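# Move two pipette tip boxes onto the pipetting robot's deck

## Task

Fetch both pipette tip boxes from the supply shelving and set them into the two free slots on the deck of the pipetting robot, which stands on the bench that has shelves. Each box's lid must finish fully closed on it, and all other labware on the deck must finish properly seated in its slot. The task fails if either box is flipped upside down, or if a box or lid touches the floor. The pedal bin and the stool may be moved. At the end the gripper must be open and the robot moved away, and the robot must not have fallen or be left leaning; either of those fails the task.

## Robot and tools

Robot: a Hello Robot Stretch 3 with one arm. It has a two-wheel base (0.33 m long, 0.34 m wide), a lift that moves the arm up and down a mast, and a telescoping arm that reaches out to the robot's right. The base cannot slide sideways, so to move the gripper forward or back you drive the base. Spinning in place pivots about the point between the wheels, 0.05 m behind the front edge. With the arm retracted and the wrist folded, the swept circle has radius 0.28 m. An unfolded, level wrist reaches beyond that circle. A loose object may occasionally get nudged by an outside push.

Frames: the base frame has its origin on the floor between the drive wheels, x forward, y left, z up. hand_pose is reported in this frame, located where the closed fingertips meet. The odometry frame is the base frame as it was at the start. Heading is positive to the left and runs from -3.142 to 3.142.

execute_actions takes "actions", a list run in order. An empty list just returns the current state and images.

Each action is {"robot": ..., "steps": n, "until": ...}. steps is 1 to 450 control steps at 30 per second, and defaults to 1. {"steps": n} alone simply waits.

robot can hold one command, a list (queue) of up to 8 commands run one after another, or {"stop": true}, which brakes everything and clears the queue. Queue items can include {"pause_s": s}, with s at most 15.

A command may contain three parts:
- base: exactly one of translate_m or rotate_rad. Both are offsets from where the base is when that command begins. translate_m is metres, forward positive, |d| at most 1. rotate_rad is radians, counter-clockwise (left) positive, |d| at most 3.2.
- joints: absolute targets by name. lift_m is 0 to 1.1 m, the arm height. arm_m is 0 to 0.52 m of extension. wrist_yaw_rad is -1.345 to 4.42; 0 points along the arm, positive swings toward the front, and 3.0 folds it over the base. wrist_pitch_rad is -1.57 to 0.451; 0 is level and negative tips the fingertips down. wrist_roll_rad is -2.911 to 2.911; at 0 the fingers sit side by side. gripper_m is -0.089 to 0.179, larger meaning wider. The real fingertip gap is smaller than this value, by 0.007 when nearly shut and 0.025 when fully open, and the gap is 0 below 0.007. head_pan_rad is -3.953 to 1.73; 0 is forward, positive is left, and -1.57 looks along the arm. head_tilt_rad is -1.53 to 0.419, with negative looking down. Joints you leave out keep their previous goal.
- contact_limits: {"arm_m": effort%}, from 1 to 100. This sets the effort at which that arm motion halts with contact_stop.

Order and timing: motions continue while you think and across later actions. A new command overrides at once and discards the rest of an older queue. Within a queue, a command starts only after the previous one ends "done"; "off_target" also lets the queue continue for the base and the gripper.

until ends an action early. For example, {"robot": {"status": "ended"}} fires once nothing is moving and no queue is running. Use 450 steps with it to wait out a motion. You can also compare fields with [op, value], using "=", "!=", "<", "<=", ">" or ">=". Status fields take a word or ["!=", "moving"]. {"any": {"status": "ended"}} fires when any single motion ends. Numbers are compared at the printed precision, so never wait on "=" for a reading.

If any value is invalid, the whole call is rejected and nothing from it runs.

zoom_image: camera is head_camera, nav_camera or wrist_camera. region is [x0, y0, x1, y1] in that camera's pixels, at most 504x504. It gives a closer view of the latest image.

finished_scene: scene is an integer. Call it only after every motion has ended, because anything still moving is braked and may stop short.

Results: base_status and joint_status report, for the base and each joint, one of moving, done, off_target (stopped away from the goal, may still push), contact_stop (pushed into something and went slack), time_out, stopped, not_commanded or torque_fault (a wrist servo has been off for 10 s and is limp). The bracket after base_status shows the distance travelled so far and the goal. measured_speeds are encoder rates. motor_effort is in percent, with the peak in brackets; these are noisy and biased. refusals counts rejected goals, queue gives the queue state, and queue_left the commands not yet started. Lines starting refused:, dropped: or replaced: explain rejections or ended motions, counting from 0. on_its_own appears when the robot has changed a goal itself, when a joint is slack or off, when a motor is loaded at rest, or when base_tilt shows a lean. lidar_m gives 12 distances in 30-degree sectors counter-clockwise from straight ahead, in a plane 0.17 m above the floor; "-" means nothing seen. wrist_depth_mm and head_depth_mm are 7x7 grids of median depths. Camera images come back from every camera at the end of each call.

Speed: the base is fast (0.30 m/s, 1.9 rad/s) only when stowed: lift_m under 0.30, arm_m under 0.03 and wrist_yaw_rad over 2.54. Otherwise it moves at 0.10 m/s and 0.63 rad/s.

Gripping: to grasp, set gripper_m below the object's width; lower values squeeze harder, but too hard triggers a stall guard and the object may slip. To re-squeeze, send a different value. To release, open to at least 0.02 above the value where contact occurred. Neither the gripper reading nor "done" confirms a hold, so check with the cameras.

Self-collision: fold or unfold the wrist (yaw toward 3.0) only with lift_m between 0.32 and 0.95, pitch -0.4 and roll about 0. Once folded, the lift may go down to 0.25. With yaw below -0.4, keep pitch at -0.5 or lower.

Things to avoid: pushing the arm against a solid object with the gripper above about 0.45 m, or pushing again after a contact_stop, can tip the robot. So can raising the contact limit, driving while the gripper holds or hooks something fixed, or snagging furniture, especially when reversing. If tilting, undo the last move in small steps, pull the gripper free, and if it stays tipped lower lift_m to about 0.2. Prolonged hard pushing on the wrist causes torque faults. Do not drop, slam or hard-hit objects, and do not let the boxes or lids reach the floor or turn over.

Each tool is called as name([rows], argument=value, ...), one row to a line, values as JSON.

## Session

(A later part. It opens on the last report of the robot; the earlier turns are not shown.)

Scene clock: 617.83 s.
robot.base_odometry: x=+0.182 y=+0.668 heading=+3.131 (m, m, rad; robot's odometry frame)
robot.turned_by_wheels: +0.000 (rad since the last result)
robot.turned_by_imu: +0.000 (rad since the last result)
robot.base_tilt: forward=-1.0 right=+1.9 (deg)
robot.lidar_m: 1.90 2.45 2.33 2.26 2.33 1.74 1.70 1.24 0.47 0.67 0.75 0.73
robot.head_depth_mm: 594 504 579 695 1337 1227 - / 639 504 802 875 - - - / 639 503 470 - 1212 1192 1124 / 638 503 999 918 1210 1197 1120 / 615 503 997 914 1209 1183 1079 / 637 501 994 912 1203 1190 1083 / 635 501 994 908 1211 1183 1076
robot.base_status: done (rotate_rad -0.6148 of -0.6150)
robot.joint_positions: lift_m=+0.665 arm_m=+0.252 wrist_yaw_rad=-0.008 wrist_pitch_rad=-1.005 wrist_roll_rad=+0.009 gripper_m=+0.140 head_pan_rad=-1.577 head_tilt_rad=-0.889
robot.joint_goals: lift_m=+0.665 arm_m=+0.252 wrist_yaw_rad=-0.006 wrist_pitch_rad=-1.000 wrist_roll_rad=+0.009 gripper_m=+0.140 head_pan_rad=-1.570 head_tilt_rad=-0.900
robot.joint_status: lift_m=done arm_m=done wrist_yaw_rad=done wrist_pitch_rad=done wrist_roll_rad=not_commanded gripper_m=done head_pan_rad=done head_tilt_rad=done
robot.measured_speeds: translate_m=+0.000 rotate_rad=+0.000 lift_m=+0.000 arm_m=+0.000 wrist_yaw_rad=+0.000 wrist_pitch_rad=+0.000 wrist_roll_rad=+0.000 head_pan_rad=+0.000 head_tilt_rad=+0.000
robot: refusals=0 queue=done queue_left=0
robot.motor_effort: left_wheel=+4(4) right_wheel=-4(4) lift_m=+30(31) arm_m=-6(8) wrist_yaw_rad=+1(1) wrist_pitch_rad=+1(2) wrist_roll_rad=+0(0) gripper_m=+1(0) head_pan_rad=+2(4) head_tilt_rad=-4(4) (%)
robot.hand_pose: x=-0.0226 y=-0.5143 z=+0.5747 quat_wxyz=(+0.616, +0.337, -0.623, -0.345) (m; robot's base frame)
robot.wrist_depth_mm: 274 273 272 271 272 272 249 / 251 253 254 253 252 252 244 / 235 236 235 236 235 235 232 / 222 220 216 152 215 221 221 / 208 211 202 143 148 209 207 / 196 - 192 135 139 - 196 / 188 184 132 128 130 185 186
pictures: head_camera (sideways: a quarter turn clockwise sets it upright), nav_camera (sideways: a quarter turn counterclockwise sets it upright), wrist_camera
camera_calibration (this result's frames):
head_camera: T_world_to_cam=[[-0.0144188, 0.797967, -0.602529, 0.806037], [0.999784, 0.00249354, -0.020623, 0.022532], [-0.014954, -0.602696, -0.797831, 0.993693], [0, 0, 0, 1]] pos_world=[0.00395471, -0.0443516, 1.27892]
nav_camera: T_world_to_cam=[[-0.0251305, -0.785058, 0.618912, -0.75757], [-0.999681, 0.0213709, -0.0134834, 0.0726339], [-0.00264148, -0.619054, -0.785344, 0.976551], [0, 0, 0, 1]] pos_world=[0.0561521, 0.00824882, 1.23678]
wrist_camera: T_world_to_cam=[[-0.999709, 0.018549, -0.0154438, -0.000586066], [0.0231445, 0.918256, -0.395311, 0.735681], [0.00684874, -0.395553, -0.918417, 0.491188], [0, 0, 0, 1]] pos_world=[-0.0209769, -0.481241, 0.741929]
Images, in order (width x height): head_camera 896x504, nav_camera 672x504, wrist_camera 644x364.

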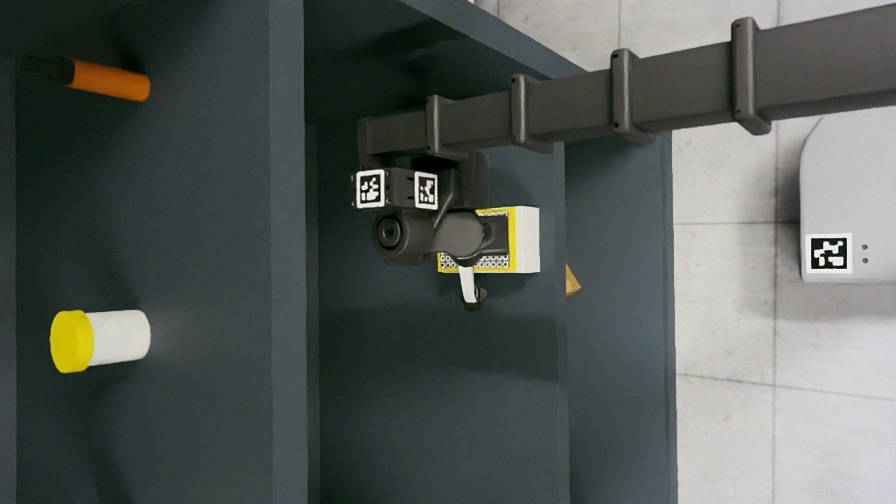

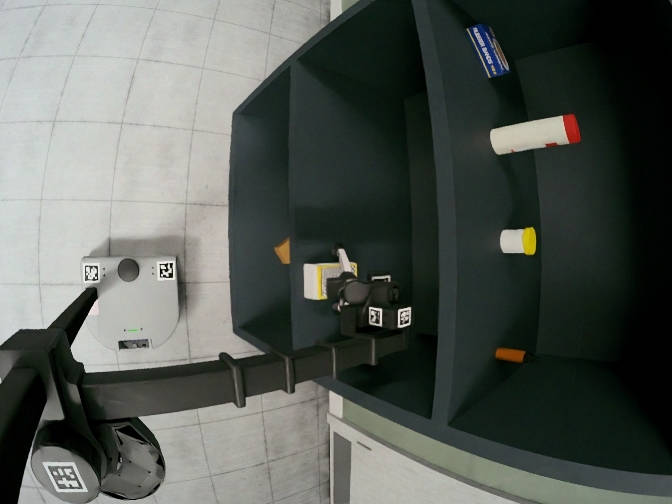

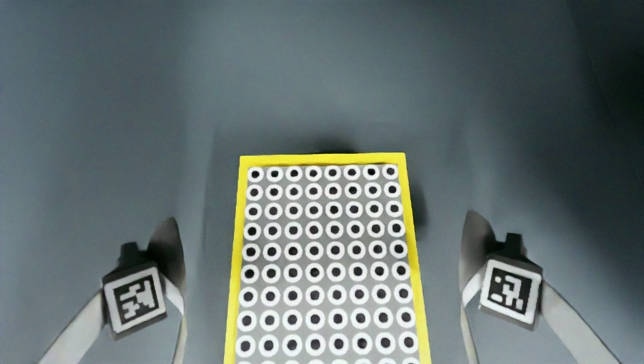

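execute_actions([
  {"robot":[{"joints":{"arm_m":0.2497}},{"joints":{"gripper_m":0.04}},{"pause_s":0.3},{"joints":{"lift_m":0.70}}],"steps":300,"until":{"robot":{"status":"ended"}}},
])

Scene clock: 623.03 s.
robot.base_odometry: x=+0.182 y=+0.668 heading=+3.131 (m, m, rad; robot's odometry frame)
robot.turned_by_wheels: +0.000 (rad since the last result)
robot.turned_by_imu: +0.001 (rad since the last result)
robot.base_tilt: forward=-1.0 right=+1.9 (deg)
robot.lidar_m: 1.89 2.45 2.33 2.26 2.31 1.74 1.70 1.25 0.47 0.67 0.74 0.73
robot.head_depth_mm: 595 504 576 689 1353 1239 - / 641 505 470 - - 1203 - / 638 503 461 859 1211 1194 1125 / 640 503 466 830 1207 1192 1121 / 615 504 997 912 1213 1189 1079 / 637 503 999 913 1204 1183 1082 / 637 501 998 909 1207 1182 1080
robot.base_status: done (rotate_rad -0.6149 of -0.6150)
robot.joint_positions: lift_m=+0.700 arm_m=+0.250 wrist_yaw_rad=-0.008 wrist_pitch_rad=-1.009 wrist_roll_rad=+0.009 gripper_m=+0.041 head_pan_rad=-1.577 head_tilt_rad=-0.889
robot.joint_goals: lift_m=+0.700 arm_m=+0.250 wrist_yaw_rad=-0.006 wrist_pitch_rad=-1.000 wrist_roll_rad=+0.009 gripper_m=+0.040 head_pan_rad=-1.570 head_tilt_rad=-0.900
robot.joint_status: lift_m=done arm_m=done wrist_yaw_rad=done wrist_pitch_rad=done wrist_roll_rad=not_commanded gripper_m=done head_pan_rad=done head_tilt_rad=done
robot.measured_speeds: translate_m=+0.000 rotate_rad=+0.000 lift_m=+0.000 arm_m=+0.000 wrist_yaw_rad=+0.000 wrist_pitch_rad=+0.000 wrist_roll_rad=+0.000 head_pan_rad=+0.000 head_tilt_rad=+0.000
robot: refusals=0 queue=done queue_left=0
robot.motor_effort: left_wheel=+4(5) right_wheel=-4(4) lift_m=+46(48) arm_m=-6(4) wrist_yaw_rad=+1(1) wrist_pitch_rad=+3(3) wrist_roll_rad=+0(0) gripper_m=-18(100) head_pan_rad=+4(3) head_tilt_rad=-4(4) (%)
robot.hand_pose: x=-0.0225 y=-0.5111 z=+0.6087 quat_wxyz=(+0.615, +0.338, -0.623, -0.346) (m; robot's base frame)
robot.wrist_depth_mm: 316 317 317 312 315 312 250 / 294 293 292 292 294 291 250 / 277 275 275 275 274 272 251 / 258 257 250 148 248 256 250 / 242 243 142 140 141 241 237 / 228 228 134 133 134 228 227 / 216 217 130 126 128 216 215
pictures: head_camera (sideways: a quarter turn clockwise sets it upright), nav_camera (sideways: a quarter turn counterclockwise sets it upright), wrist_camera
camera_calibration (this result's frames):
head_camera: T_world_to_cam=[[-0.0144188, 0.797967, -0.602529, 0.806037], [0.999784, 0.00249354, -0.020623, 0.022532], [-0.014954, -0.602696, -0.79783, 0.993693], [0, 0, 0, 1]] pos_world=[0.00395471, -0.0443516, 1.27892]
nav_camera: T_world_to_cam=[[-0.0251305, -0.785058, 0.618913, -0.75757], [-0.999681, 0.0213709, -0.0134834, 0.0726339], [-0.00264148, -0.619054, -0.785344, 0.97655], [0, 0, 0, 1]] pos_world=[0.0561521, 0.00824881, 1.23678]
wrist_camera: T_world_to_cam=[[-0.99971, 0.0185316, -0.015405, -0.000136699], [0.0230877, 0.919721, -0.391894, 0.744883], [0.0069059, -0.392136, -0.919881, 0.52628], [0, 0, 0, 1]] pos_world=[-0.0209688, -0.478708, 0.776028]
Images, in order (width x height): head_camera 896x504, nav_camera 672x504, wrist_camera 644x364.

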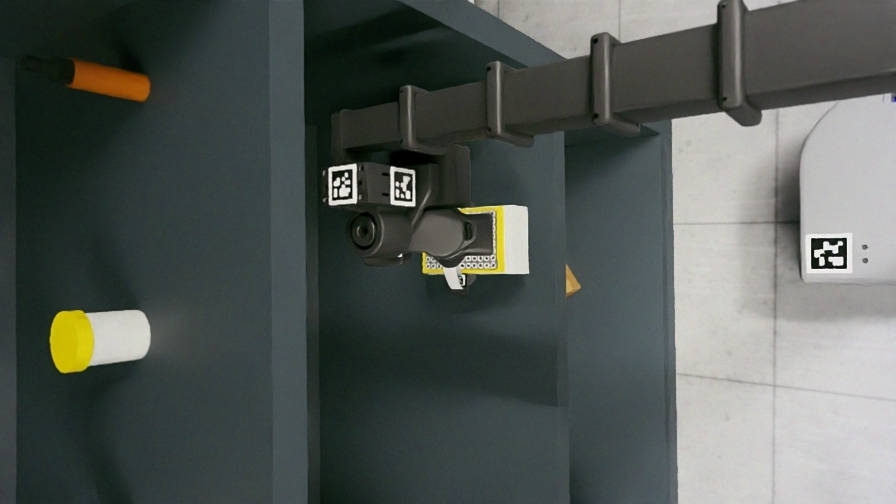

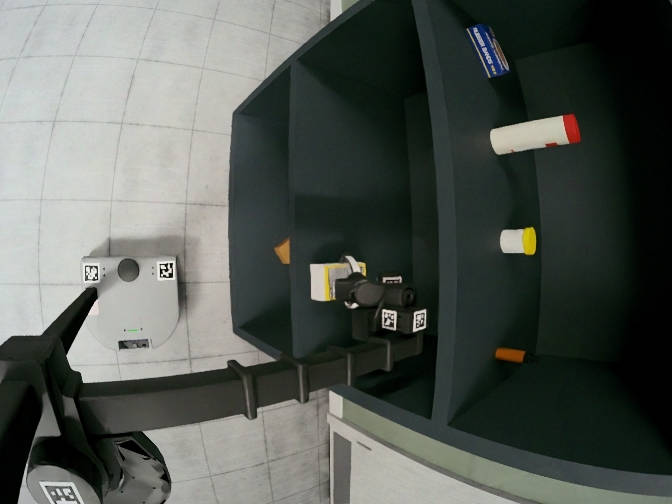

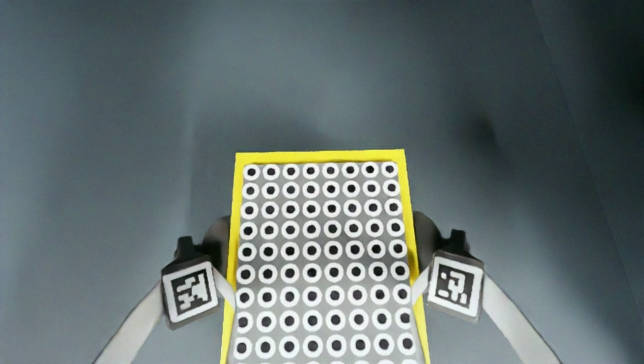

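execute_actions([
  {"robot":[{"joints":{"arm_m":0.0}},{"base":{"rotate_rad":0.532}},{"base":{"translate_m":1.0},"joints":{"lift_m":1.095,"head_tilt_rad":-0.6,"wrist_yaw_rad":-0.016}},{"base":{"translate_m":0.767}},{"base":{"rotate_rad":1.019}},{"joints":{"arm_m":0.15}}],"steps":450,"until":{"robot":{"status":"ended"}}},
  {"steps":450,"until":{"robot":{"status":"ended"}}},
  {"steps":450,"until":{"robot":{"status":"ended"}}},
])

Scene clock: 658.47 s.
robot.base_odometry: x=-1.351 y=-0.211 heading=-1.602 (m, m, rad; robot's odometry frame)
robot.turned_by_wheels: +1.551 (rad since the last result)
robot.turned_by_imu: +1.569 (rad since the last result)
robot.base_tilt: forward=-0.9 right=+2.1 (deg)
robot.lidar_m: 1.92 1.52 1.90 3.20 2.20 1.58 1.86 0.86 1.07 0.57 0.58 0.73
robot.head_depth_mm: - - 677 552 499 1366 1162 / - - 683 533 499 1354 1155 / - - - 410 474 1363 1157 / 921 995 - 413 469 1267 1164 / 904 1002 789 611 498 1297 1158 / 914 1023 832 611 498 1268 1132 / 914 1033 830 611 496 1356 1157
robot.base_status: done (rotate_rad +1.0188 of +1.0190)
robot.joint_positions: lift_m=+1.095 arm_m=+0.150 wrist_yaw_rad=-0.015 wrist_pitch_rad=-1.009 wrist_roll_rad=+0.009 gripper_m=+0.041 head_pan_rad=-1.577 head_tilt_rad=-0.606
robot.joint_goals: lift_m=+1.095 arm_m=+0.150 wrist_yaw_rad=-0.016 wrist_pitch_rad=-1.000 wrist_roll_rad=+0.009 gripper_m=+0.040 head_pan_rad=-1.570 head_tilt_rad=-0.600
robot.joint_status: lift_m=done arm_m=done wrist_yaw_rad=done wrist_pitch_rad=done wrist_roll_rad=not_commanded gripper_m=done head_pan_rad=done head_tilt_rad=done
robot.measured_speeds: translate_m=+0.000 rotate_rad=+0.000 lift_m=+0.000 arm_m=+0.000 wrist_yaw_rad=+0.000 wrist_pitch_rad=+0.000 wrist_roll_rad=+0.000 head_pan_rad=+0.000 head_tilt_rad=+0.000
robot: refusals=0 queue=done queue_left=0
robot.motor_effort: left_wheel=-2(7) right_wheel=+4(8) lift_m=+47(46) arm_m=+4(4) wrist_yaw_rad=-1(2) wrist_pitch_rad=+3(3) wrist_roll_rad=+0(1) gripper_m=-18(18) head_pan_rad=+2(3) head_tilt_rad=+4(19) (%)
robot.hand_pose: x=-0.0234 y=-0.4107 z=+1.0037 quat_wxyz=(+0.614, +0.336, -0.624, -0.348) (m; robot's base frame)
robot.wrist_depth_mm: 334 332 329 309 307 234 327 / 309 310 306 295 274 217 279 / 291 292 284 277 242 203 260 / 275 272 260 149 217 230 253 / 257 257 143 141 142 248 247 / 241 243 134 133 134 243 241 / 230 230 130 126 128 229 230
pictures: head_camera (sideways: a quarter turn clockwise sets it upright), nav_camera (sideways: a quarter turn counterclockwise sets it upright), wrist_camera
camera_calibration (this result's frames):
head_camera: T_world_to_cam=[[-0.0156395, 0.59805, -0.801306, 1.06509], [0.999748, -0.00355601, -0.0221666, 0.0245497], [-0.0161062, -0.801451, -0.597844, 0.733599], [0, 0, 0, 1]] pos_world=[0.00392941, -0.0489472, 1.29258]
nav_camera: T_world_to_cam=[[-0.0238862, -0.581073, 0.8135, -1.01117], [-0.999708, 0.0169509, -0.0172459, 0.0775381], [-0.0037684, -0.813675, -0.581308, 0.711179], [0, 0, 0, 1]] pos_world=[0.0560423, -0.0102133, 1.23734]
wrist_camera: T_world_to_cam=[[-0.999548, 0.0258217, -0.0153958, 0.00622846], [0.0297895, 0.919651, -0.391606, 0.807137], [0.00404686, -0.391887, -0.920004, 0.929151], [0, 0, 0, 1]] pos_world=[-0.0215788, -0.378323, 1.171]
Images, in order (width x height): head_camera 896x504, nav_camera 672x504, wrist_camera 644x364.

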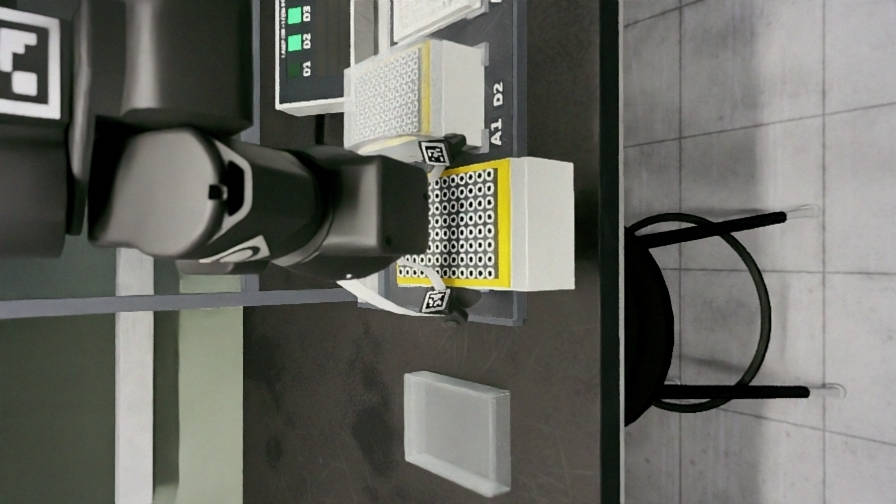

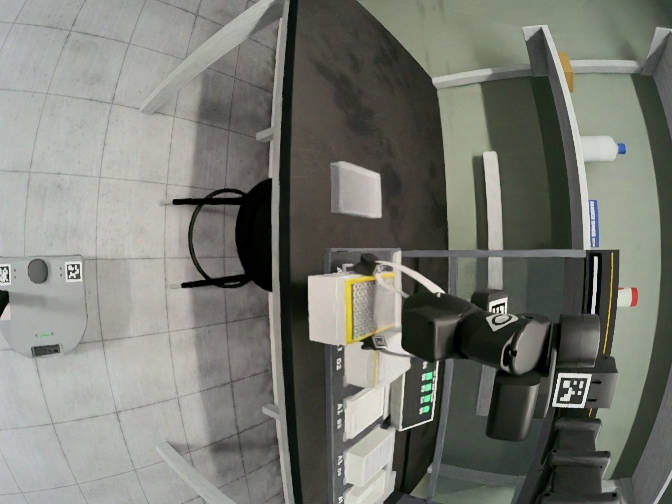

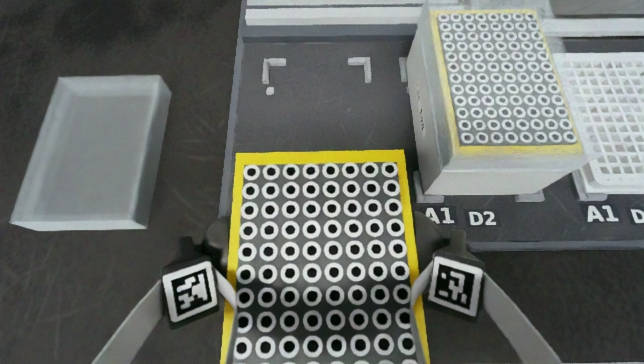

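execute_actions([
  {"robot":[{"joints":{"arm_m":0.285}},{"joints":{"lift_m":1.072}}],"steps":450,"until":{"robot":{"status":"ended"}}},
])

zoom_image(camera="head_camera", region=[330, 130, 550, 340])

zoom_image(camera="wrist_camera", region=[180, 100, 470, 300])

Scene clock: 666.87 s.
robot.base_odometry: x=-1.351 y=-0.211 heading=-1.602 (m, m, rad; robot's odometry frame)
robot.turned_by_wheels: +0.000 (rad since the last result)
robot.turned_by_imu: +0.001 (rad since the last result)
robot.base_tilt: forward=-1.0 right=+1.9 (deg)
robot.lidar_m: 1.92 1.52 1.90 3.20 2.20 1.59 1.85 0.86 1.07 0.57 0.58 0.73
robot.head_depth_mm: - 1006 675 552 499 1362 1161 / - 1045 683 532 500 1358 1157 / - 1048 831 545 498 1364 1168 / 918 1005 569 523 498 1267 1164 / 906 1010 827 593 498 1301 1161 / 919 1027 827 609 498 1275 1136 / 910 1025 829 608 498 1357 1161
robot.base_status: done (rotate_rad +1.0188 of +1.0190)
robot.joint_positions: lift_m=+1.072 arm_m=+0.285 wrist_yaw_rad=-0.015 wrist_pitch_rad=-1.009 wrist_roll_rad=+0.009 gripper_m=+0.041 head_pan_rad=-1.577 head_tilt_rad=-0.606
robot.joint_goals: lift_m=+1.072 arm_m=+0.285 wrist_yaw_rad=-0.016 wrist_pitch_rad=-1.000 wrist_roll_rad=+0.009 gripper_m=+0.040 head_pan_rad=-1.570 head_tilt_rad=-0.600
robot.joint_status: lift_m=done arm_m=done wrist_yaw_rad=done wrist_pitch_rad=done wrist_roll_rad=not_commanded gripper_m=done head_pan_rad=done head_tilt_rad=done
robot.measured_speeds: translate_m=+0.000 rotate_rad=+0.000 lift_m=+0.000 arm_m=+0.000 wrist_yaw_rad=+0.000 wrist_pitch_rad=+0.000 wrist_roll_rad=+0.000 head_pan_rad=+0.000 head_tilt_rad=+0.000
robot: refusals=0 queue=done queue_left=0
robot.motor_effort: left_wheel=-2(2) right_wheel=+4(4) lift_m=+32(45) arm_m=+5(2) wrist_yaw_rad=+0(1) wrist_pitch_rad=+3(3) wrist_roll_rad=+0(0) gripper_m=-18(18) head_pan_rad=+4(3) head_tilt_rad=+2(3) (%)
robot.hand_pose: x=-0.0234 y=-0.5457 z=+0.9812 quat_wxyz=(+0.614, +0.336, -0.624, -0.348) (m; robot's base frame)
robot.wrist_depth_mm: 305 304 299 303 303 299 196 / 285 281 284 282 282 271 200 / 265 263 251 238 238 240 255 / 248 248 231 149 199 168 166 / 234 234 142 140 142 158 157 / 220 220 134 133 134 149 148 / 210 209 130 126 128 157 140
pictures: head_camera (sideways: a quarter turn clockwise sets it upright), nav_camera (sideways: a quarter turn counterclockwise sets it upright), wrist_camera
camera_calibration (this result's frames):
head_camera: T_world_to_cam=[[-0.0156396, 0.598033, -0.801319, 1.06511], [0.999748, -0.0035565, -0.0221666, 0.0245497], [-0.0161062, -0.801464, -0.597826, 0.733575], [0, 0, 0, 1]] pos_world=[0.00392941, -0.0489474, 1.29259]
nav_camera: T_world_to_cam=[[-0.0238861, -0.581055, 0.813513, -1.01119], [-0.999708, 0.0169505, -0.0172462, 0.0775384], [-0.00376848, -0.813687, -0.58129, 0.711155], [0, 0, 0, 1]] pos_world=[0.0560423, -0.0102147, 1.23734]
wrist_camera: T_world_to_cam=[[-0.999544, 0.0259581, -0.0153949, 0.0094264], [0.0299143, 0.919684, -0.391519, 0.922414], [0.00399536, -0.391801, -0.920041, 0.855665], [0, 0, 0, 1]] pos_world=[-0.02159, -0.513324, 1.14853]
Images, in order (width x height): head_camera 896x504, nav_camera 672x504, wrist_camera 644x364.

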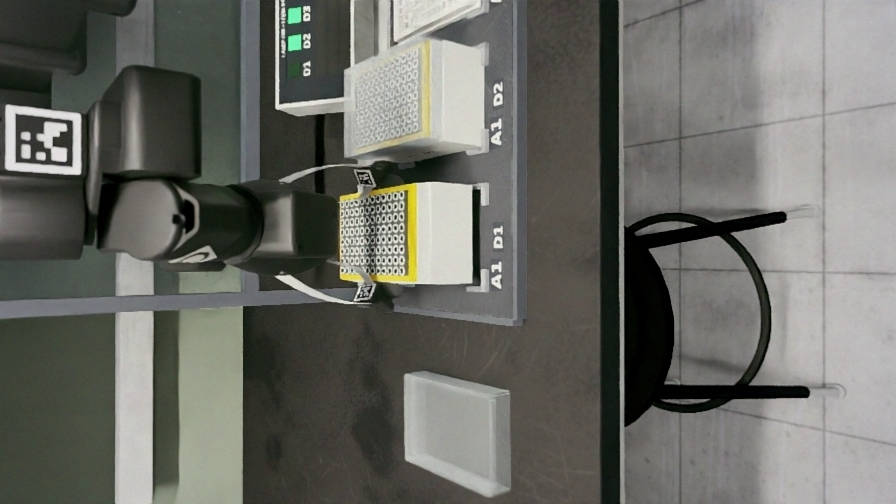

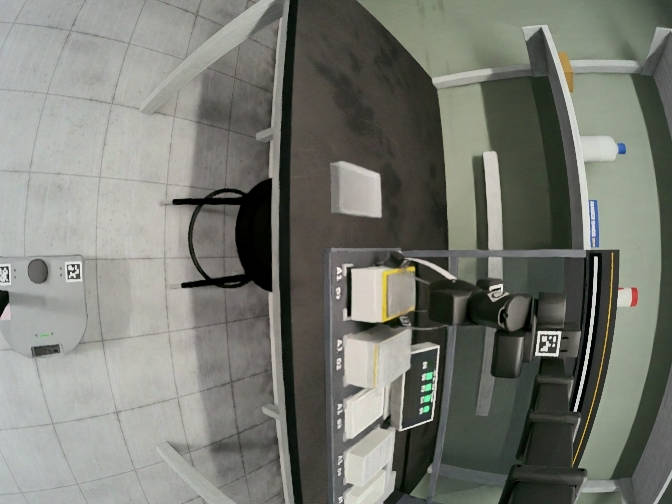

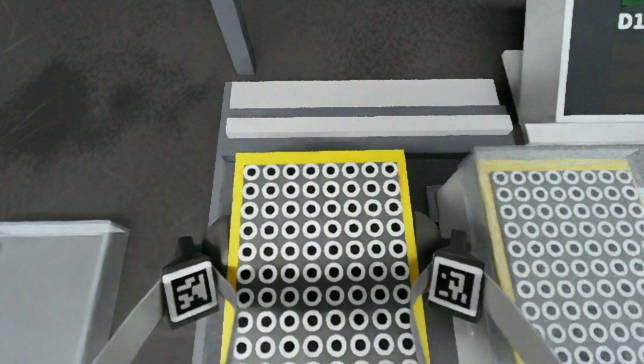

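Region (330, 130, 550, 340) of head_camera's 896x504 image, scaled by 2.291, with more detail than that image has; it fills the top 481 rows of this view, and the rest is white.

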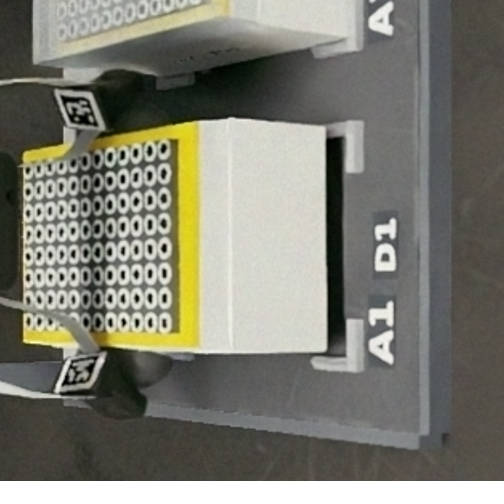

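Region (180, 100, 470, 300) of wrist_camera's 644x364 image, scaled by 1.738; it fills the top 348 rows of this view, and the rest is white.

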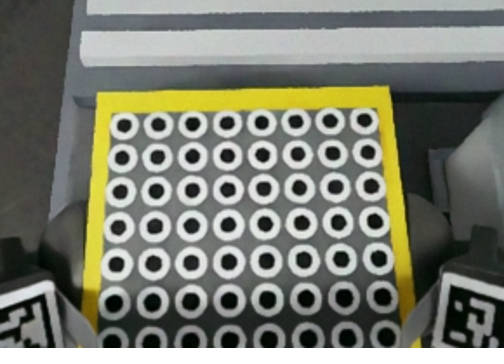

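execute_actions([
  {"robot":[{"base":{"translate_m":0.0025}},{"joints":{"lift_m":1.064}}],"steps":450,"until":{"robot":{"status":"ended"}}},
])

zoom_image(camera="head_camera", region=[330, 130, 550, 340])

zoom_image(camera="wrist_camera", region=[180, 100, 470, 300])

Scene clock: 673.87 s.
robot.base_odometry: x=-1.351 y=-0.213 heading=-1.602 (m, m, rad; robot's odometry frame)
robot.turned_by_wheels: +0.000 (rad since the last result)
robot.turned_by_imu: +0.001 (rad since the last result)
robot.base_tilt: forward=-1.1 right=+1.8 (deg)
robot.lidar_m: 1.92 1.52 1.89 3.20 2.21 1.59 1.86 0.87 1.07 0.57 0.58 0.73
robot.head_depth_mm: - 1017 675 552 500 1356 1165 / - 868 683 533 499 1350 1165 / - - 814 545 499 1358 1164 / 910 997 583 534 498 1290 1163 / 892 1014 793 591 497 1294 1161 / 918 1029 828 609 498 1300 1152 / 913 1029 826 611 497 1362 1160
robot.base_status: done (translate_m +0.0025 of +0.0025)
robot.joint_positions: lift_m=+1.064 arm_m=+0.285 wrist_yaw_rad=-0.015 wrist_pitch_rad=-1.009 wrist_roll_rad=+0.009 gripper_m=+0.041 head_pan_rad=-1.577 head_tilt_rad=-0.606
robot.joint_goals: lift_m=+1.064 arm_m=+0.285 wrist_yaw_rad=-0.016 wrist_pitch_rad=-1.000 wrist_roll_rad=+0.009 gripper_m=+0.040 head_pan_rad=-1.570 head_tilt_rad=-0.600
robot.joint_status: lift_m=done arm_m=done wrist_yaw_rad=done wrist_pitch_rad=done wrist_roll_rad=not_commanded gripper_m=done head_pan_rad=done head_tilt_rad=done
robot.measured_speeds: translate_m=+0.000 rotate_rad=+0.000 lift_m=+0.000 arm_m=+0.000 wrist_yaw_rad=+0.000 wrist_pitch_rad=+0.000 wrist_roll_rad=+0.000 head_pan_rad=+0.000 head_tilt_rad=+0.000
robot: refusals=0 queue=done queue_left=0
robot.motor_effort: left_wheel=-2(4) right_wheel=+4(11) lift_m=+32(32) arm_m=+4(4) wrist_yaw_rad=-1(0) wrist_pitch_rad=+3(3) wrist_roll_rad=+0(1) gripper_m=-18(18) head_pan_rad=+3(2) head_tilt_rad=+3(3) (%)
robot.hand_pose: x=-0.0234 y=-0.5457 z=+0.9732 quat_wxyz=(+0.614, +0.336, -0.624, -0.349) (m; robot's base frame)
robot.wrist_depth_mm: 294 295 291 291 293 294 190 / 274 273 270 258 259 257 194 / 256 256 242 234 233 235 248 / 241 239 225 149 205 162 157 / 226 226 143 140 142 153 149 / 214 213 134 133 134 142 140 / 201 202 130 126 129 159 132
pictures: head_camera (sideways: a quarter turn clockwise sets it upright), nav_camera (sideways: a quarter turn counterclockwise sets it upright), wrist_camera
camera_calibration (this result's frames):
head_camera: T_world_to_cam=[[-0.0156397, 0.598033, -0.801319, 1.06511], [0.999748, -0.00355626, -0.0221666, 0.0245497], [-0.0161061, -0.801464, -0.597826, 0.733575], [0, 0, 0, 1]] pos_world=[0.00392942, -0.0489474, 1.29259]
nav_camera: T_world_to_cam=[[-0.023886, -0.581055, 0.813513, -1.01119], [-0.999708, 0.0169502, -0.0172462, 0.0775384], [-0.00376828, -0.813687, -0.58129, 0.711155], [0, 0, 0, 1]] pos_world=[0.0560423, -0.0102147, 1.23734]
wrist_camera: T_world_to_cam=[[-0.999544, 0.0259592, -0.0153941, 0.00930247], [0.0299147, 0.919713, -0.39145, 0.919207], [0.00399636, -0.391733, -0.92007, 0.848357], [0, 0, 0, 1]] pos_world=[-0.0215899, -0.513319, 1.14052]
Images, in order (width x height): head_camera 896x504, nav_camera 672x504, wrist_camera 644x364.

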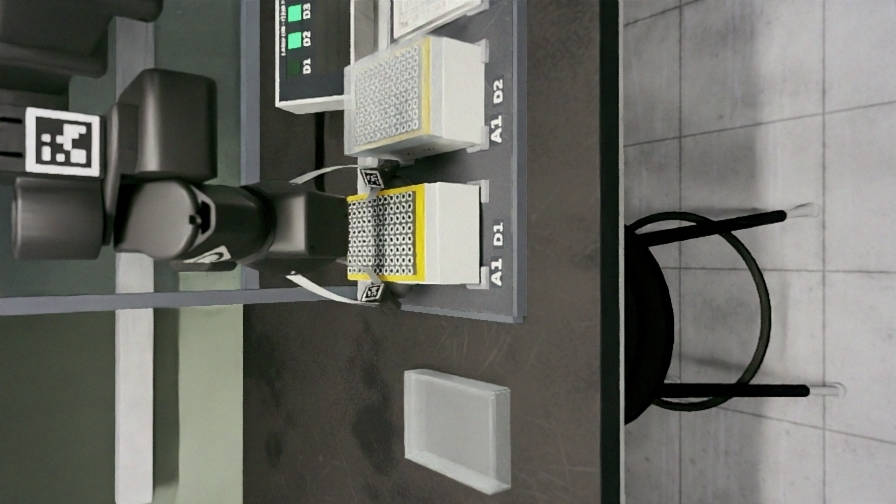

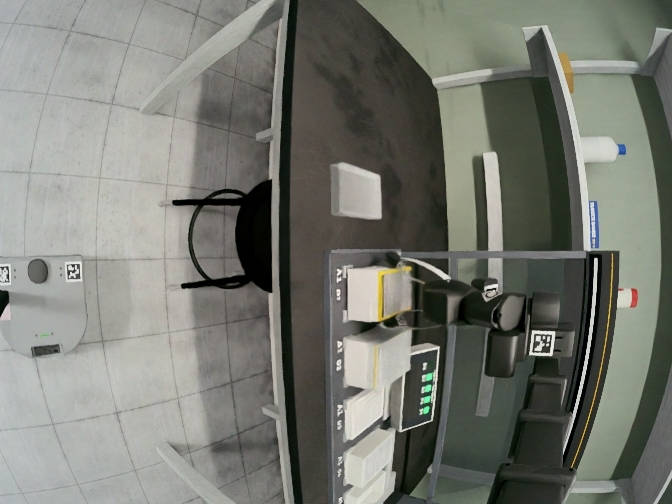

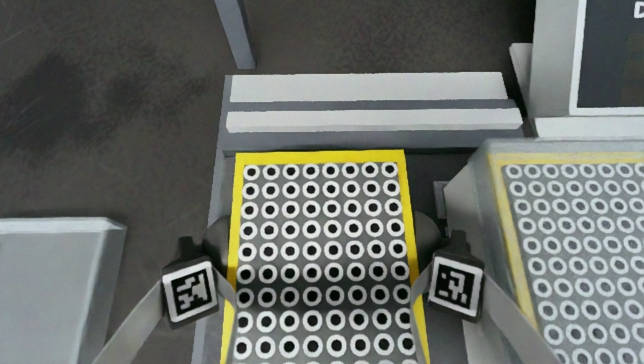

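Region (330, 130, 550, 340) of head_camera's 896x504 image, scaled by 2.291, with more detail than that image has; it fills the top 481 rows of this view, and the rest is white.

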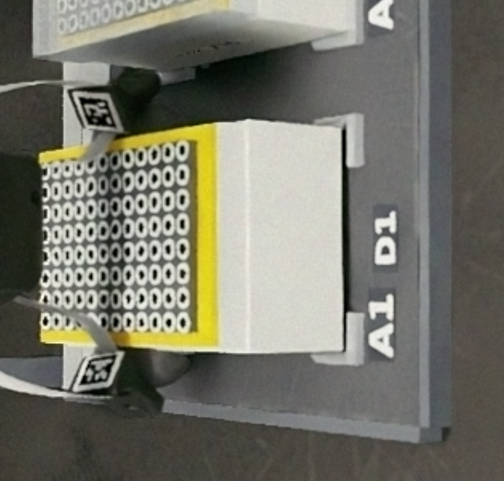

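Region (180, 100, 470, 300) of wrist_camera's 644x364 image, scaled by 1.738; it fills the top 348 rows of this view, and the rest is white.

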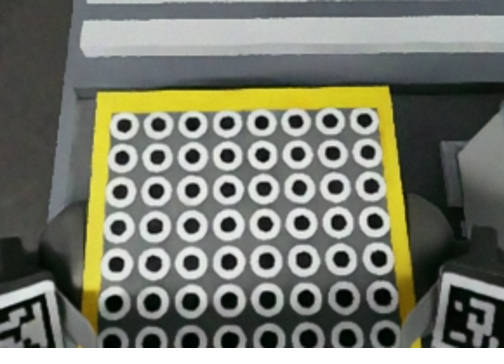

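execute_actions([
  {"robot":[{"joints":{"lift_m":1.057}}],"steps":450,"until":{"robot":{"status":"ended"}}},
])

zoom_image(camera="head_camera", region=[330, 130, 550, 340])

Scene clock: 679.00 s.
robot.base_odometry: x=-1.351 y=-0.213 heading=-1.602 (m, m, rad; robot's odometry frame)
robot.turned_by_wheels: +0.000 (rad since the last result)
robot.turned_by_imu: +0.000 (rad since the last result)
robot.base_tilt: forward=-1.0 right=+2.0 (deg)
robot.lidar_m: 1.92 1.52 1.89 3.20 2.20 1.59 1.86 0.86 1.07 0.57 0.58 0.72
robot.head_depth_mm: - 1021 673 552 499 1366 1165 / - - 684 531 498 1364 1161 / - - 812 550 499 1361 1165 / 902 997 753 533 499 1296 1162 / 889 1008 789 592 500 1299 1155 / 919 1023 829 611 497 1296 1154 / 918 1023 830 610 497 1354 1164
robot.base_status: done (translate_m +0.0025 of +0.0025)
robot.joint_positions: lift_m=+1.057 arm_m=+0.285 wrist_yaw_rad=-0.016 wrist_pitch_rad=-1.008 wrist_roll_rad=+0.009 gripper_m=+0.041 head_pan_rad=-1.577 head_tilt_rad=-0.606
robot.joint_goals: lift_m=+1.057 arm_m=+0.285 wrist_yaw_rad=-0.016 wrist_pitch_rad=-1.000 wrist_roll_rad=+0.009 gripper_m=+0.040 head_pan_rad=-1.570 head_tilt_rad=-0.600
robot.joint_status: lift_m=done arm_m=done wrist_yaw_rad=done wrist_pitch_rad=done wrist_roll_rad=not_commanded gripper_m=done head_pan_rad=done head_tilt_rad=done
robot.measured_speeds: translate_m=+0.000 rotate_rad=+0.000 lift_m=+0.000 arm_m=+0.000 wrist_yaw_rad=+0.000 wrist_pitch_rad=+0.000 wrist_roll_rad=+0.000 head_pan_rad=+0.000 head_tilt_rad=+0.000
robot: refusals=0 queue=done queue_left=0
robot.motor_effort: left_wheel=-2(2) right_wheel=+4(4) lift_m=+31(32) arm_m=+4(4) wrist_yaw_rad=+0(1) wrist_pitch_rad=+3(3) wrist_roll_rad=+1(0) gripper_m=-18(18) head_pan_rad=+3(3) head_tilt_rad=+3(3) (%)
robot.hand_pose: x=-0.0235 y=-0.5461 z=+0.9664 quat_wxyz=(+0.614, +0.335, -0.624, -0.348) (m; robot's base frame)
robot.wrist_depth_mm: 286 288 282 286 284 284 185 / 266 265 262 252 252 253 189 / 248 248 229 225 223 224 240 / 233 232 216 148 204 155 150 / 218 220 143 140 141 150 142 / 207 207 133 133 134 140 133 / 197 196 130 126 128 159 127
pictures: head_camera (sideways: a quarter turn clockwise sets it upright), nav_camera (sideways: a quarter turn counterclockwise sets it upright), wrist_camera
camera_calibration (this result's frames):
head_camera: T_world_to_cam=[[-0.0156396, 0.598033, -0.801319, 1.06511], [0.999748, -0.00355649, -0.0221666, 0.0245497], [-0.0161062, -0.801464, -0.597826, 0.733576], [0, 0, 0, 1]] pos_world=[0.00392941, -0.0489474, 1.29259]
nav_camera: T_world_to_cam=[[-0.0238861, -0.581056, 0.813513, -1.01119], [-0.999708, 0.0169505, -0.0172461, 0.0775384], [-0.00376847, -0.813687, -0.581291, 0.711155], [0, 0, 0, 1]] pos_world=[0.0560423, -0.0102147, 1.23734]
wrist_camera: T_world_to_cam=[[-0.999531, 0.0264587, -0.0154107, 0.00943086], [0.0303868, 0.919076, -0.392908, 0.917991], [0.00376775, -0.393192, -0.919449, 0.840542], [0, 0, 0, 1]] pos_world=[-0.0216353, -0.513459, 1.13367]
Images, in order (width x height): head_camera 896x504, nav_camera 672x504, wrist_camera 644x364.

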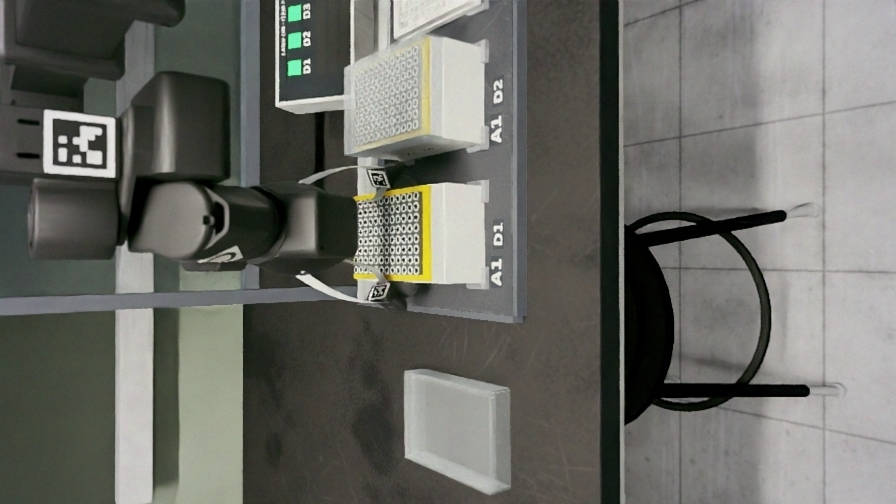

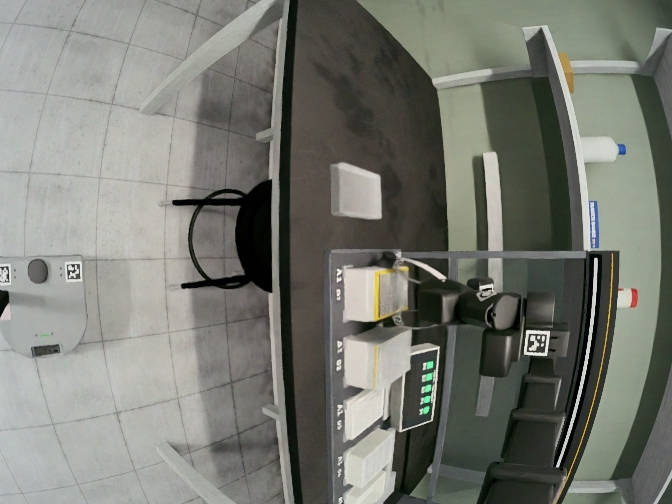

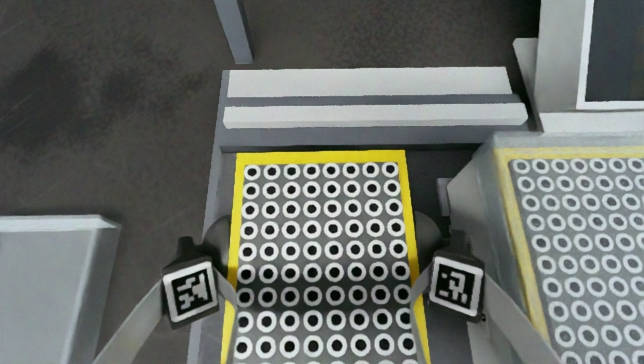

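Region (330, 130, 550, 340) of head_camera's 896x504 image, scaled by 2.291, with more detail than that image has; it fills the top 481 rows of this view, and the rest is white.

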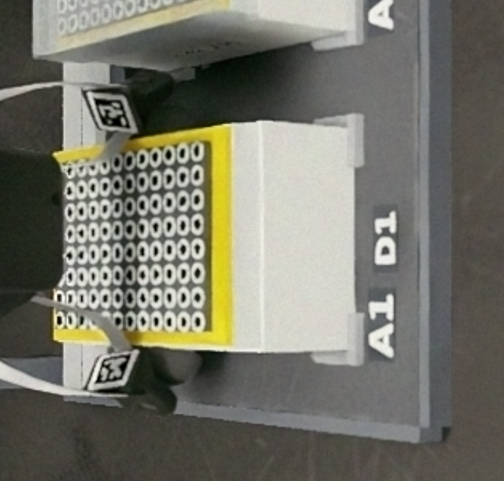

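Went in; lamp green. Lower a bit more and release.

execute_actions([
  {"robot":[{"joints":{"lift_m":1.055}},{"joints":{"gripper_m":0.112}},{"pause_s":0.3}],"steps":450,"until":{"robot":{"status":"ended"}}},
])

Scene clock: 682.40 s.
robot.base_odometry: x=-1.351 y=-0.213 heading=-1.602 (m, m, rad; robot's odometry frame)
robot.turned_by_wheels: +0.000 (rad since the last result)
robot.turned_by_imu: +0.000 (rad since the last result)
robot.base_tilt: forward=-1.0 right=+1.9 (deg)
robot.lidar_m: 1.92 1.52 1.89 3.19 2.21 1.59 1.86 0.86 1.07 0.57 0.58 0.72
robot.head_depth_mm: - 1033 675 552 499 1360 1164 / - - 686 533 499 1354 1159 / - - 832 551 499 1358 1168 / 904 1000 754 532 499 1293 1164 / 892 1017 790 593 497 1300 1163 / 912 1021 828 611 499 1310 1154 / 917 1026 825 610 499 1358 1158
robot.base_status: done (translate_m +0.0025 of +0.0025)
robot.joint_positions: lift_m=+1.055 arm_m=+0.285 wrist_yaw_rad=-0.016 wrist_pitch_rad=-1.006 wrist_roll_rad=+0.009 gripper_m=+0.112 head_pan_rad=-1.577 head_tilt_rad=-0.606
robot.joint_goals: lift_m=+1.055 arm_m=+0.285 wrist_yaw_rad=-0.016 wrist_pitch_rad=-1.000 wrist_roll_rad=+0.009 gripper_m=+0.112 head_pan_rad=-1.570 head_tilt_rad=-0.600
robot.joint_status: lift_m=done arm_m=done wrist_yaw_rad=done wrist_pitch_rad=done wrist_roll_rad=not_commanded gripper_m=done head_pan_rad=done head_tilt_rad=done
robot.measured_speeds: translate_m=+0.000 rotate_rad=+0.000 lift_m=+0.000 arm_m=+0.000 wrist_yaw_rad=+0.000 wrist_pitch_rad=+0.000 wrist_roll_rad=+0.000 head_pan_rad=+0.000 head_tilt_rad=+0.000
robot: refusals=0 queue=done queue_left=0
robot.motor_effort: left_wheel=-2(2) right_wheel=+4(4) lift_m=+31(32) arm_m=+4(4) wrist_yaw_rad=-1(0) wrist_pitch_rad=+3(3) wrist_roll_rad=+0(0) gripper_m=+0(82) head_pan_rad=+3(3) head_tilt_rad=+3(0) (%)
robot.hand_pose: x=-0.0235 y=-0.5464 z=+0.9646 quat_wxyz=(+0.614, +0.335, -0.625, -0.348) (m; robot's base frame)
robot.wrist_depth_mm: 284 284 280 285 282 282 184 / 264 263 260 249 249 248 187 / 247 246 228 222 222 222 239 / 231 231 215 149 204 153 148 / 216 217 143 140 142 149 140 / 206 207 134 133 135 135 132 / 194 192 128 126 127 159 125
pictures: head_camera (sideways: a quarter turn clockwise sets it upright), nav_camera (sideways: a quarter turn counterclockwise sets it upright), wrist_camera
camera_calibration (this result's frames):
head_camera: T_world_to_cam=[[-0.0156396, 0.598033, -0.801319, 1.06511], [0.999748, -0.00355649, -0.0221666, 0.0245497], [-0.0161062, -0.801464, -0.597827, 0.733576], [0, 0, 0, 1]] pos_world=[0.00392941, -0.0489474, 1.29259]
nav_camera: T_world_to_cam=[[-0.0238861, -0.581056, 0.813513, -1.01119], [-0.999708, 0.0169505, -0.0172461, 0.0775384], [-0.00376847, -0.813687, -0.581291, 0.711155], [0, 0, 0, 1]] pos_world=[0.0560423, -0.0102147, 1.23734]
wrist_camera: T_world_to_cam=[[-0.999532, 0.0264335, -0.0154275, 0.00940982], [0.0303762, 0.918448, -0.394374, 0.918703], [0.00374459, -0.394658, -0.91882, 0.83735], [0, 0, 0, 1]] pos_world=[-0.0216369, -0.513562, 1.13183]
Images, in order (width x height): head_camera 896x504, nav_camera 672x504, wrist_camera 644x364.

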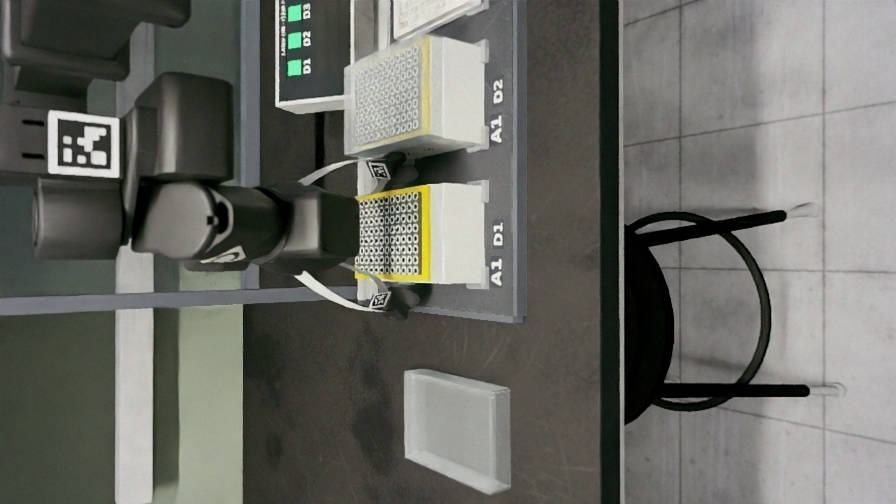

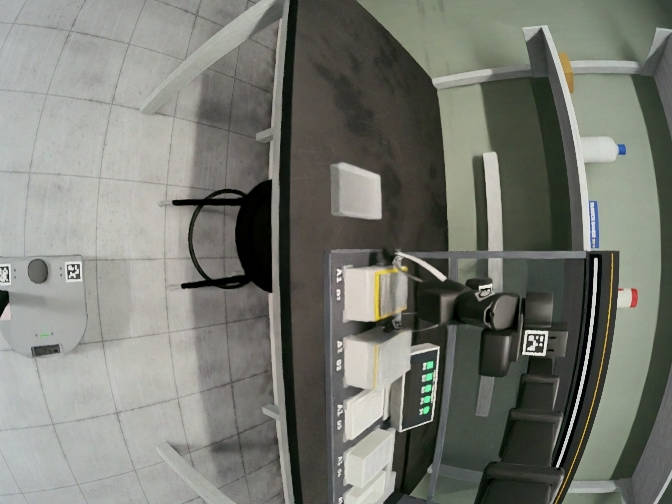

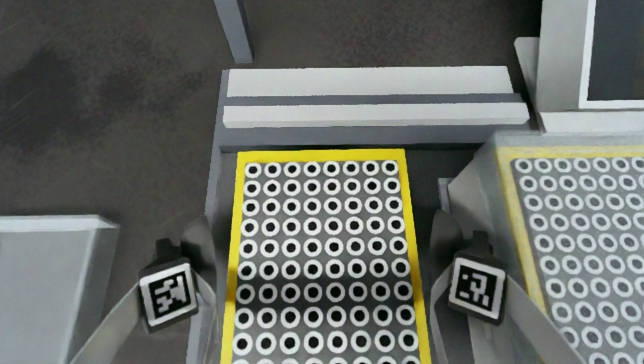

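execute_actions([
  {"robot":[{"joints":{"gripper_m":0.105}},{"joints":{"lift_m":1.1}},{"joints":{"wrist_pitch_rad":-0.85,"arm_m":0.229}},{"base":{"translate_m":0.178}},{"joints":{"gripper_m":0.13,"lift_m":1.03}}],"steps":450,"until":{"robot":{"status":"ended"}}},
])

Scene clock: 695.33 s.
robot.base_odometry: x=-1.357 y=-0.391 heading=-1.602 (m, m, rad; robot's odometry frame)
robot.turned_by_wheels: +0.000 (rad since the last result)
robot.turned_by_imu: +0.002 (rad since the last result)
robot.base_tilt: forward=-0.9 right=+1.9 (deg)
robot.lidar_m: 1.74 1.37 1.63 3.20 2.32 1.74 2.04 1.03 0.62 0.54 0.61 0.58
robot.head_depth_mm: 903 - 813 533 499 1376 1155 / 896 - 732 574 500 1342 1160 / 906 - - 589 499 1306 1162 / 918 1032 - 591 499 1296 1161 / 916 1029 829 610 498 1349 1132 / 924 1030 828 610 497 1364 1165 / 914 1031 825 611 496 1354 1152
robot.base_status: done (translate_m +0.1780 of +0.1780)
robot.joint_positions: lift_m=+1.030 arm_m=+0.229 wrist_yaw_rad=-0.016 wrist_pitch_rad=-0.866 wrist_roll_rad=+0.009 gripper_m=+0.130 head_pan_rad=-1.577 head_tilt_rad=-0.606
robot.joint_goals: lift_m=+1.030 arm_m=+0.229 wrist_yaw_rad=-0.016 wrist_pitch_rad=-0.850 wrist_roll_rad=+0.009 gripper_m=+0.130 head_pan_rad=-1.570 head_tilt_rad=-0.600
robot.joint_status: lift_m=done arm_m=done wrist_yaw_rad=done wrist_pitch_rad=done wrist_roll_rad=not_commanded gripper_m=done head_pan_rad=done head_tilt_rad=done
robot.measured_speeds: translate_m=+0.000 rotate_rad=+0.000 lift_m=+0.000 arm_m=+0.000 wrist_yaw_rad=+0.000 wrist_pitch_rad=+0.000 wrist_roll_rad=+0.000 head_pan_rad=+0.000 head_tilt_rad=+0.000
robot: refusals=0 queue=done queue_left=0
robot.motor_effort: left_wheel=-2(3) right_wheel=+4(9) lift_m=+30(46) arm_m=-5(9) wrist_yaw_rad=-1(0) wrist_pitch_rad=+5(5) wrist_roll_rad=+0(0) gripper_m=+0(87) head_pan_rad=+2(3) head_tilt_rad=+3(2) (%)
robot.hand_pose: x=-0.0240 y=-0.5220 z=+0.9582 quat_wxyz=(+0.637, +0.290, -0.647, -0.303) (m; robot's base frame)
robot.wrist_depth_mm: 321 320 316 318 314 310 317 / 285 284 283 281 283 266 267 / 258 258 255 256 254 236 166 / 233 234 231 231 233 216 163 / 215 219 214 213 213 201 162 / 199 201 198 197 197 - 163 / 187 181 183 183 183 180 156
pictures: head_camera (sideways: a quarter turn clockwise sets it upright), nav_camera (sideways: a quarter turn counterclockwise sets it upright), wrist_camera
camera_calibration (this result's frames):
head_camera: T_world_to_cam=[[-0.0156396, 0.598032, -0.80132, 1.06511], [0.999748, -0.00355652, -0.0221666, 0.0245497], [-0.0161063, -0.801465, -0.597825, 0.733574], [0, 0, 0, 1]] pos_world=[0.00392941, -0.0489474, 1.29259]
nav_camera: T_world_to_cam=[[-0.0238861, -0.581054, 0.813514, -1.01119], [-0.999708, 0.0169505, -0.0172462, 0.0775384], [-0.00376848, -0.813688, -0.581289, 0.711154], [0, 0, 0, 1]] pos_world=[0.0560423, -0.0102148, 1.23734]
wrist_camera: T_world_to_cam=[[-0.999571, 0.0240573, -0.0167298, 0.00819241], [0.0292472, 0.854177, -0.519159, 0.979771], [0.00180061, -0.519425, -0.854514, 0.714334], [0, 0, 0, 1]] pos_world=[-0.0217529, -0.466052, 1.1192]
Images, in order (width x height): head_camera 896x504, nav_camera 672x504, wrist_camera 644x364.

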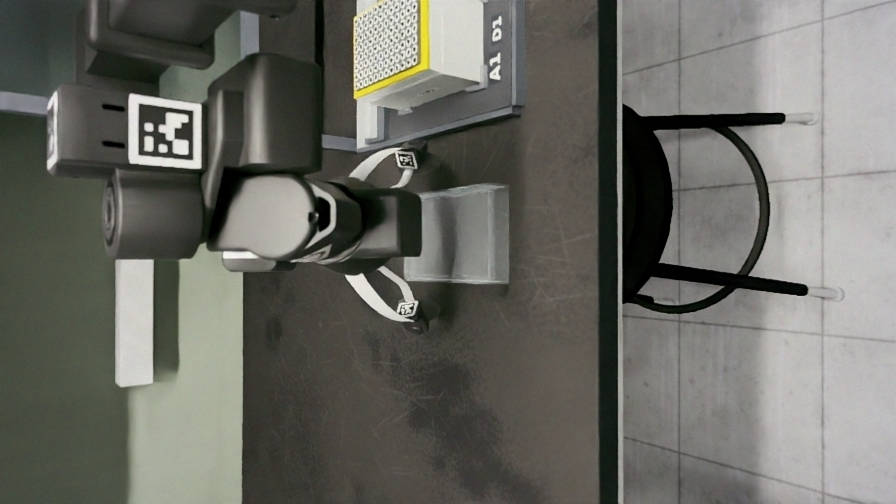

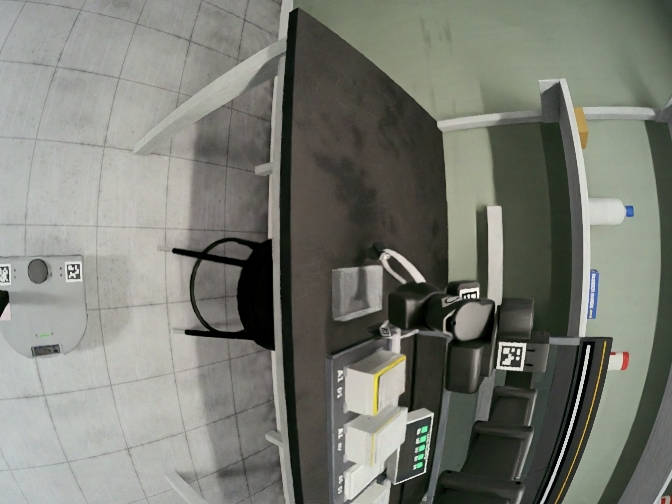

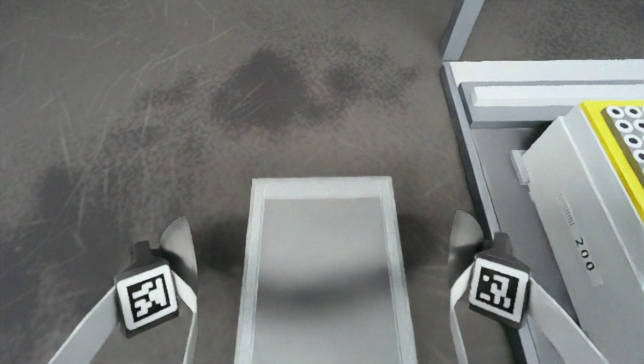

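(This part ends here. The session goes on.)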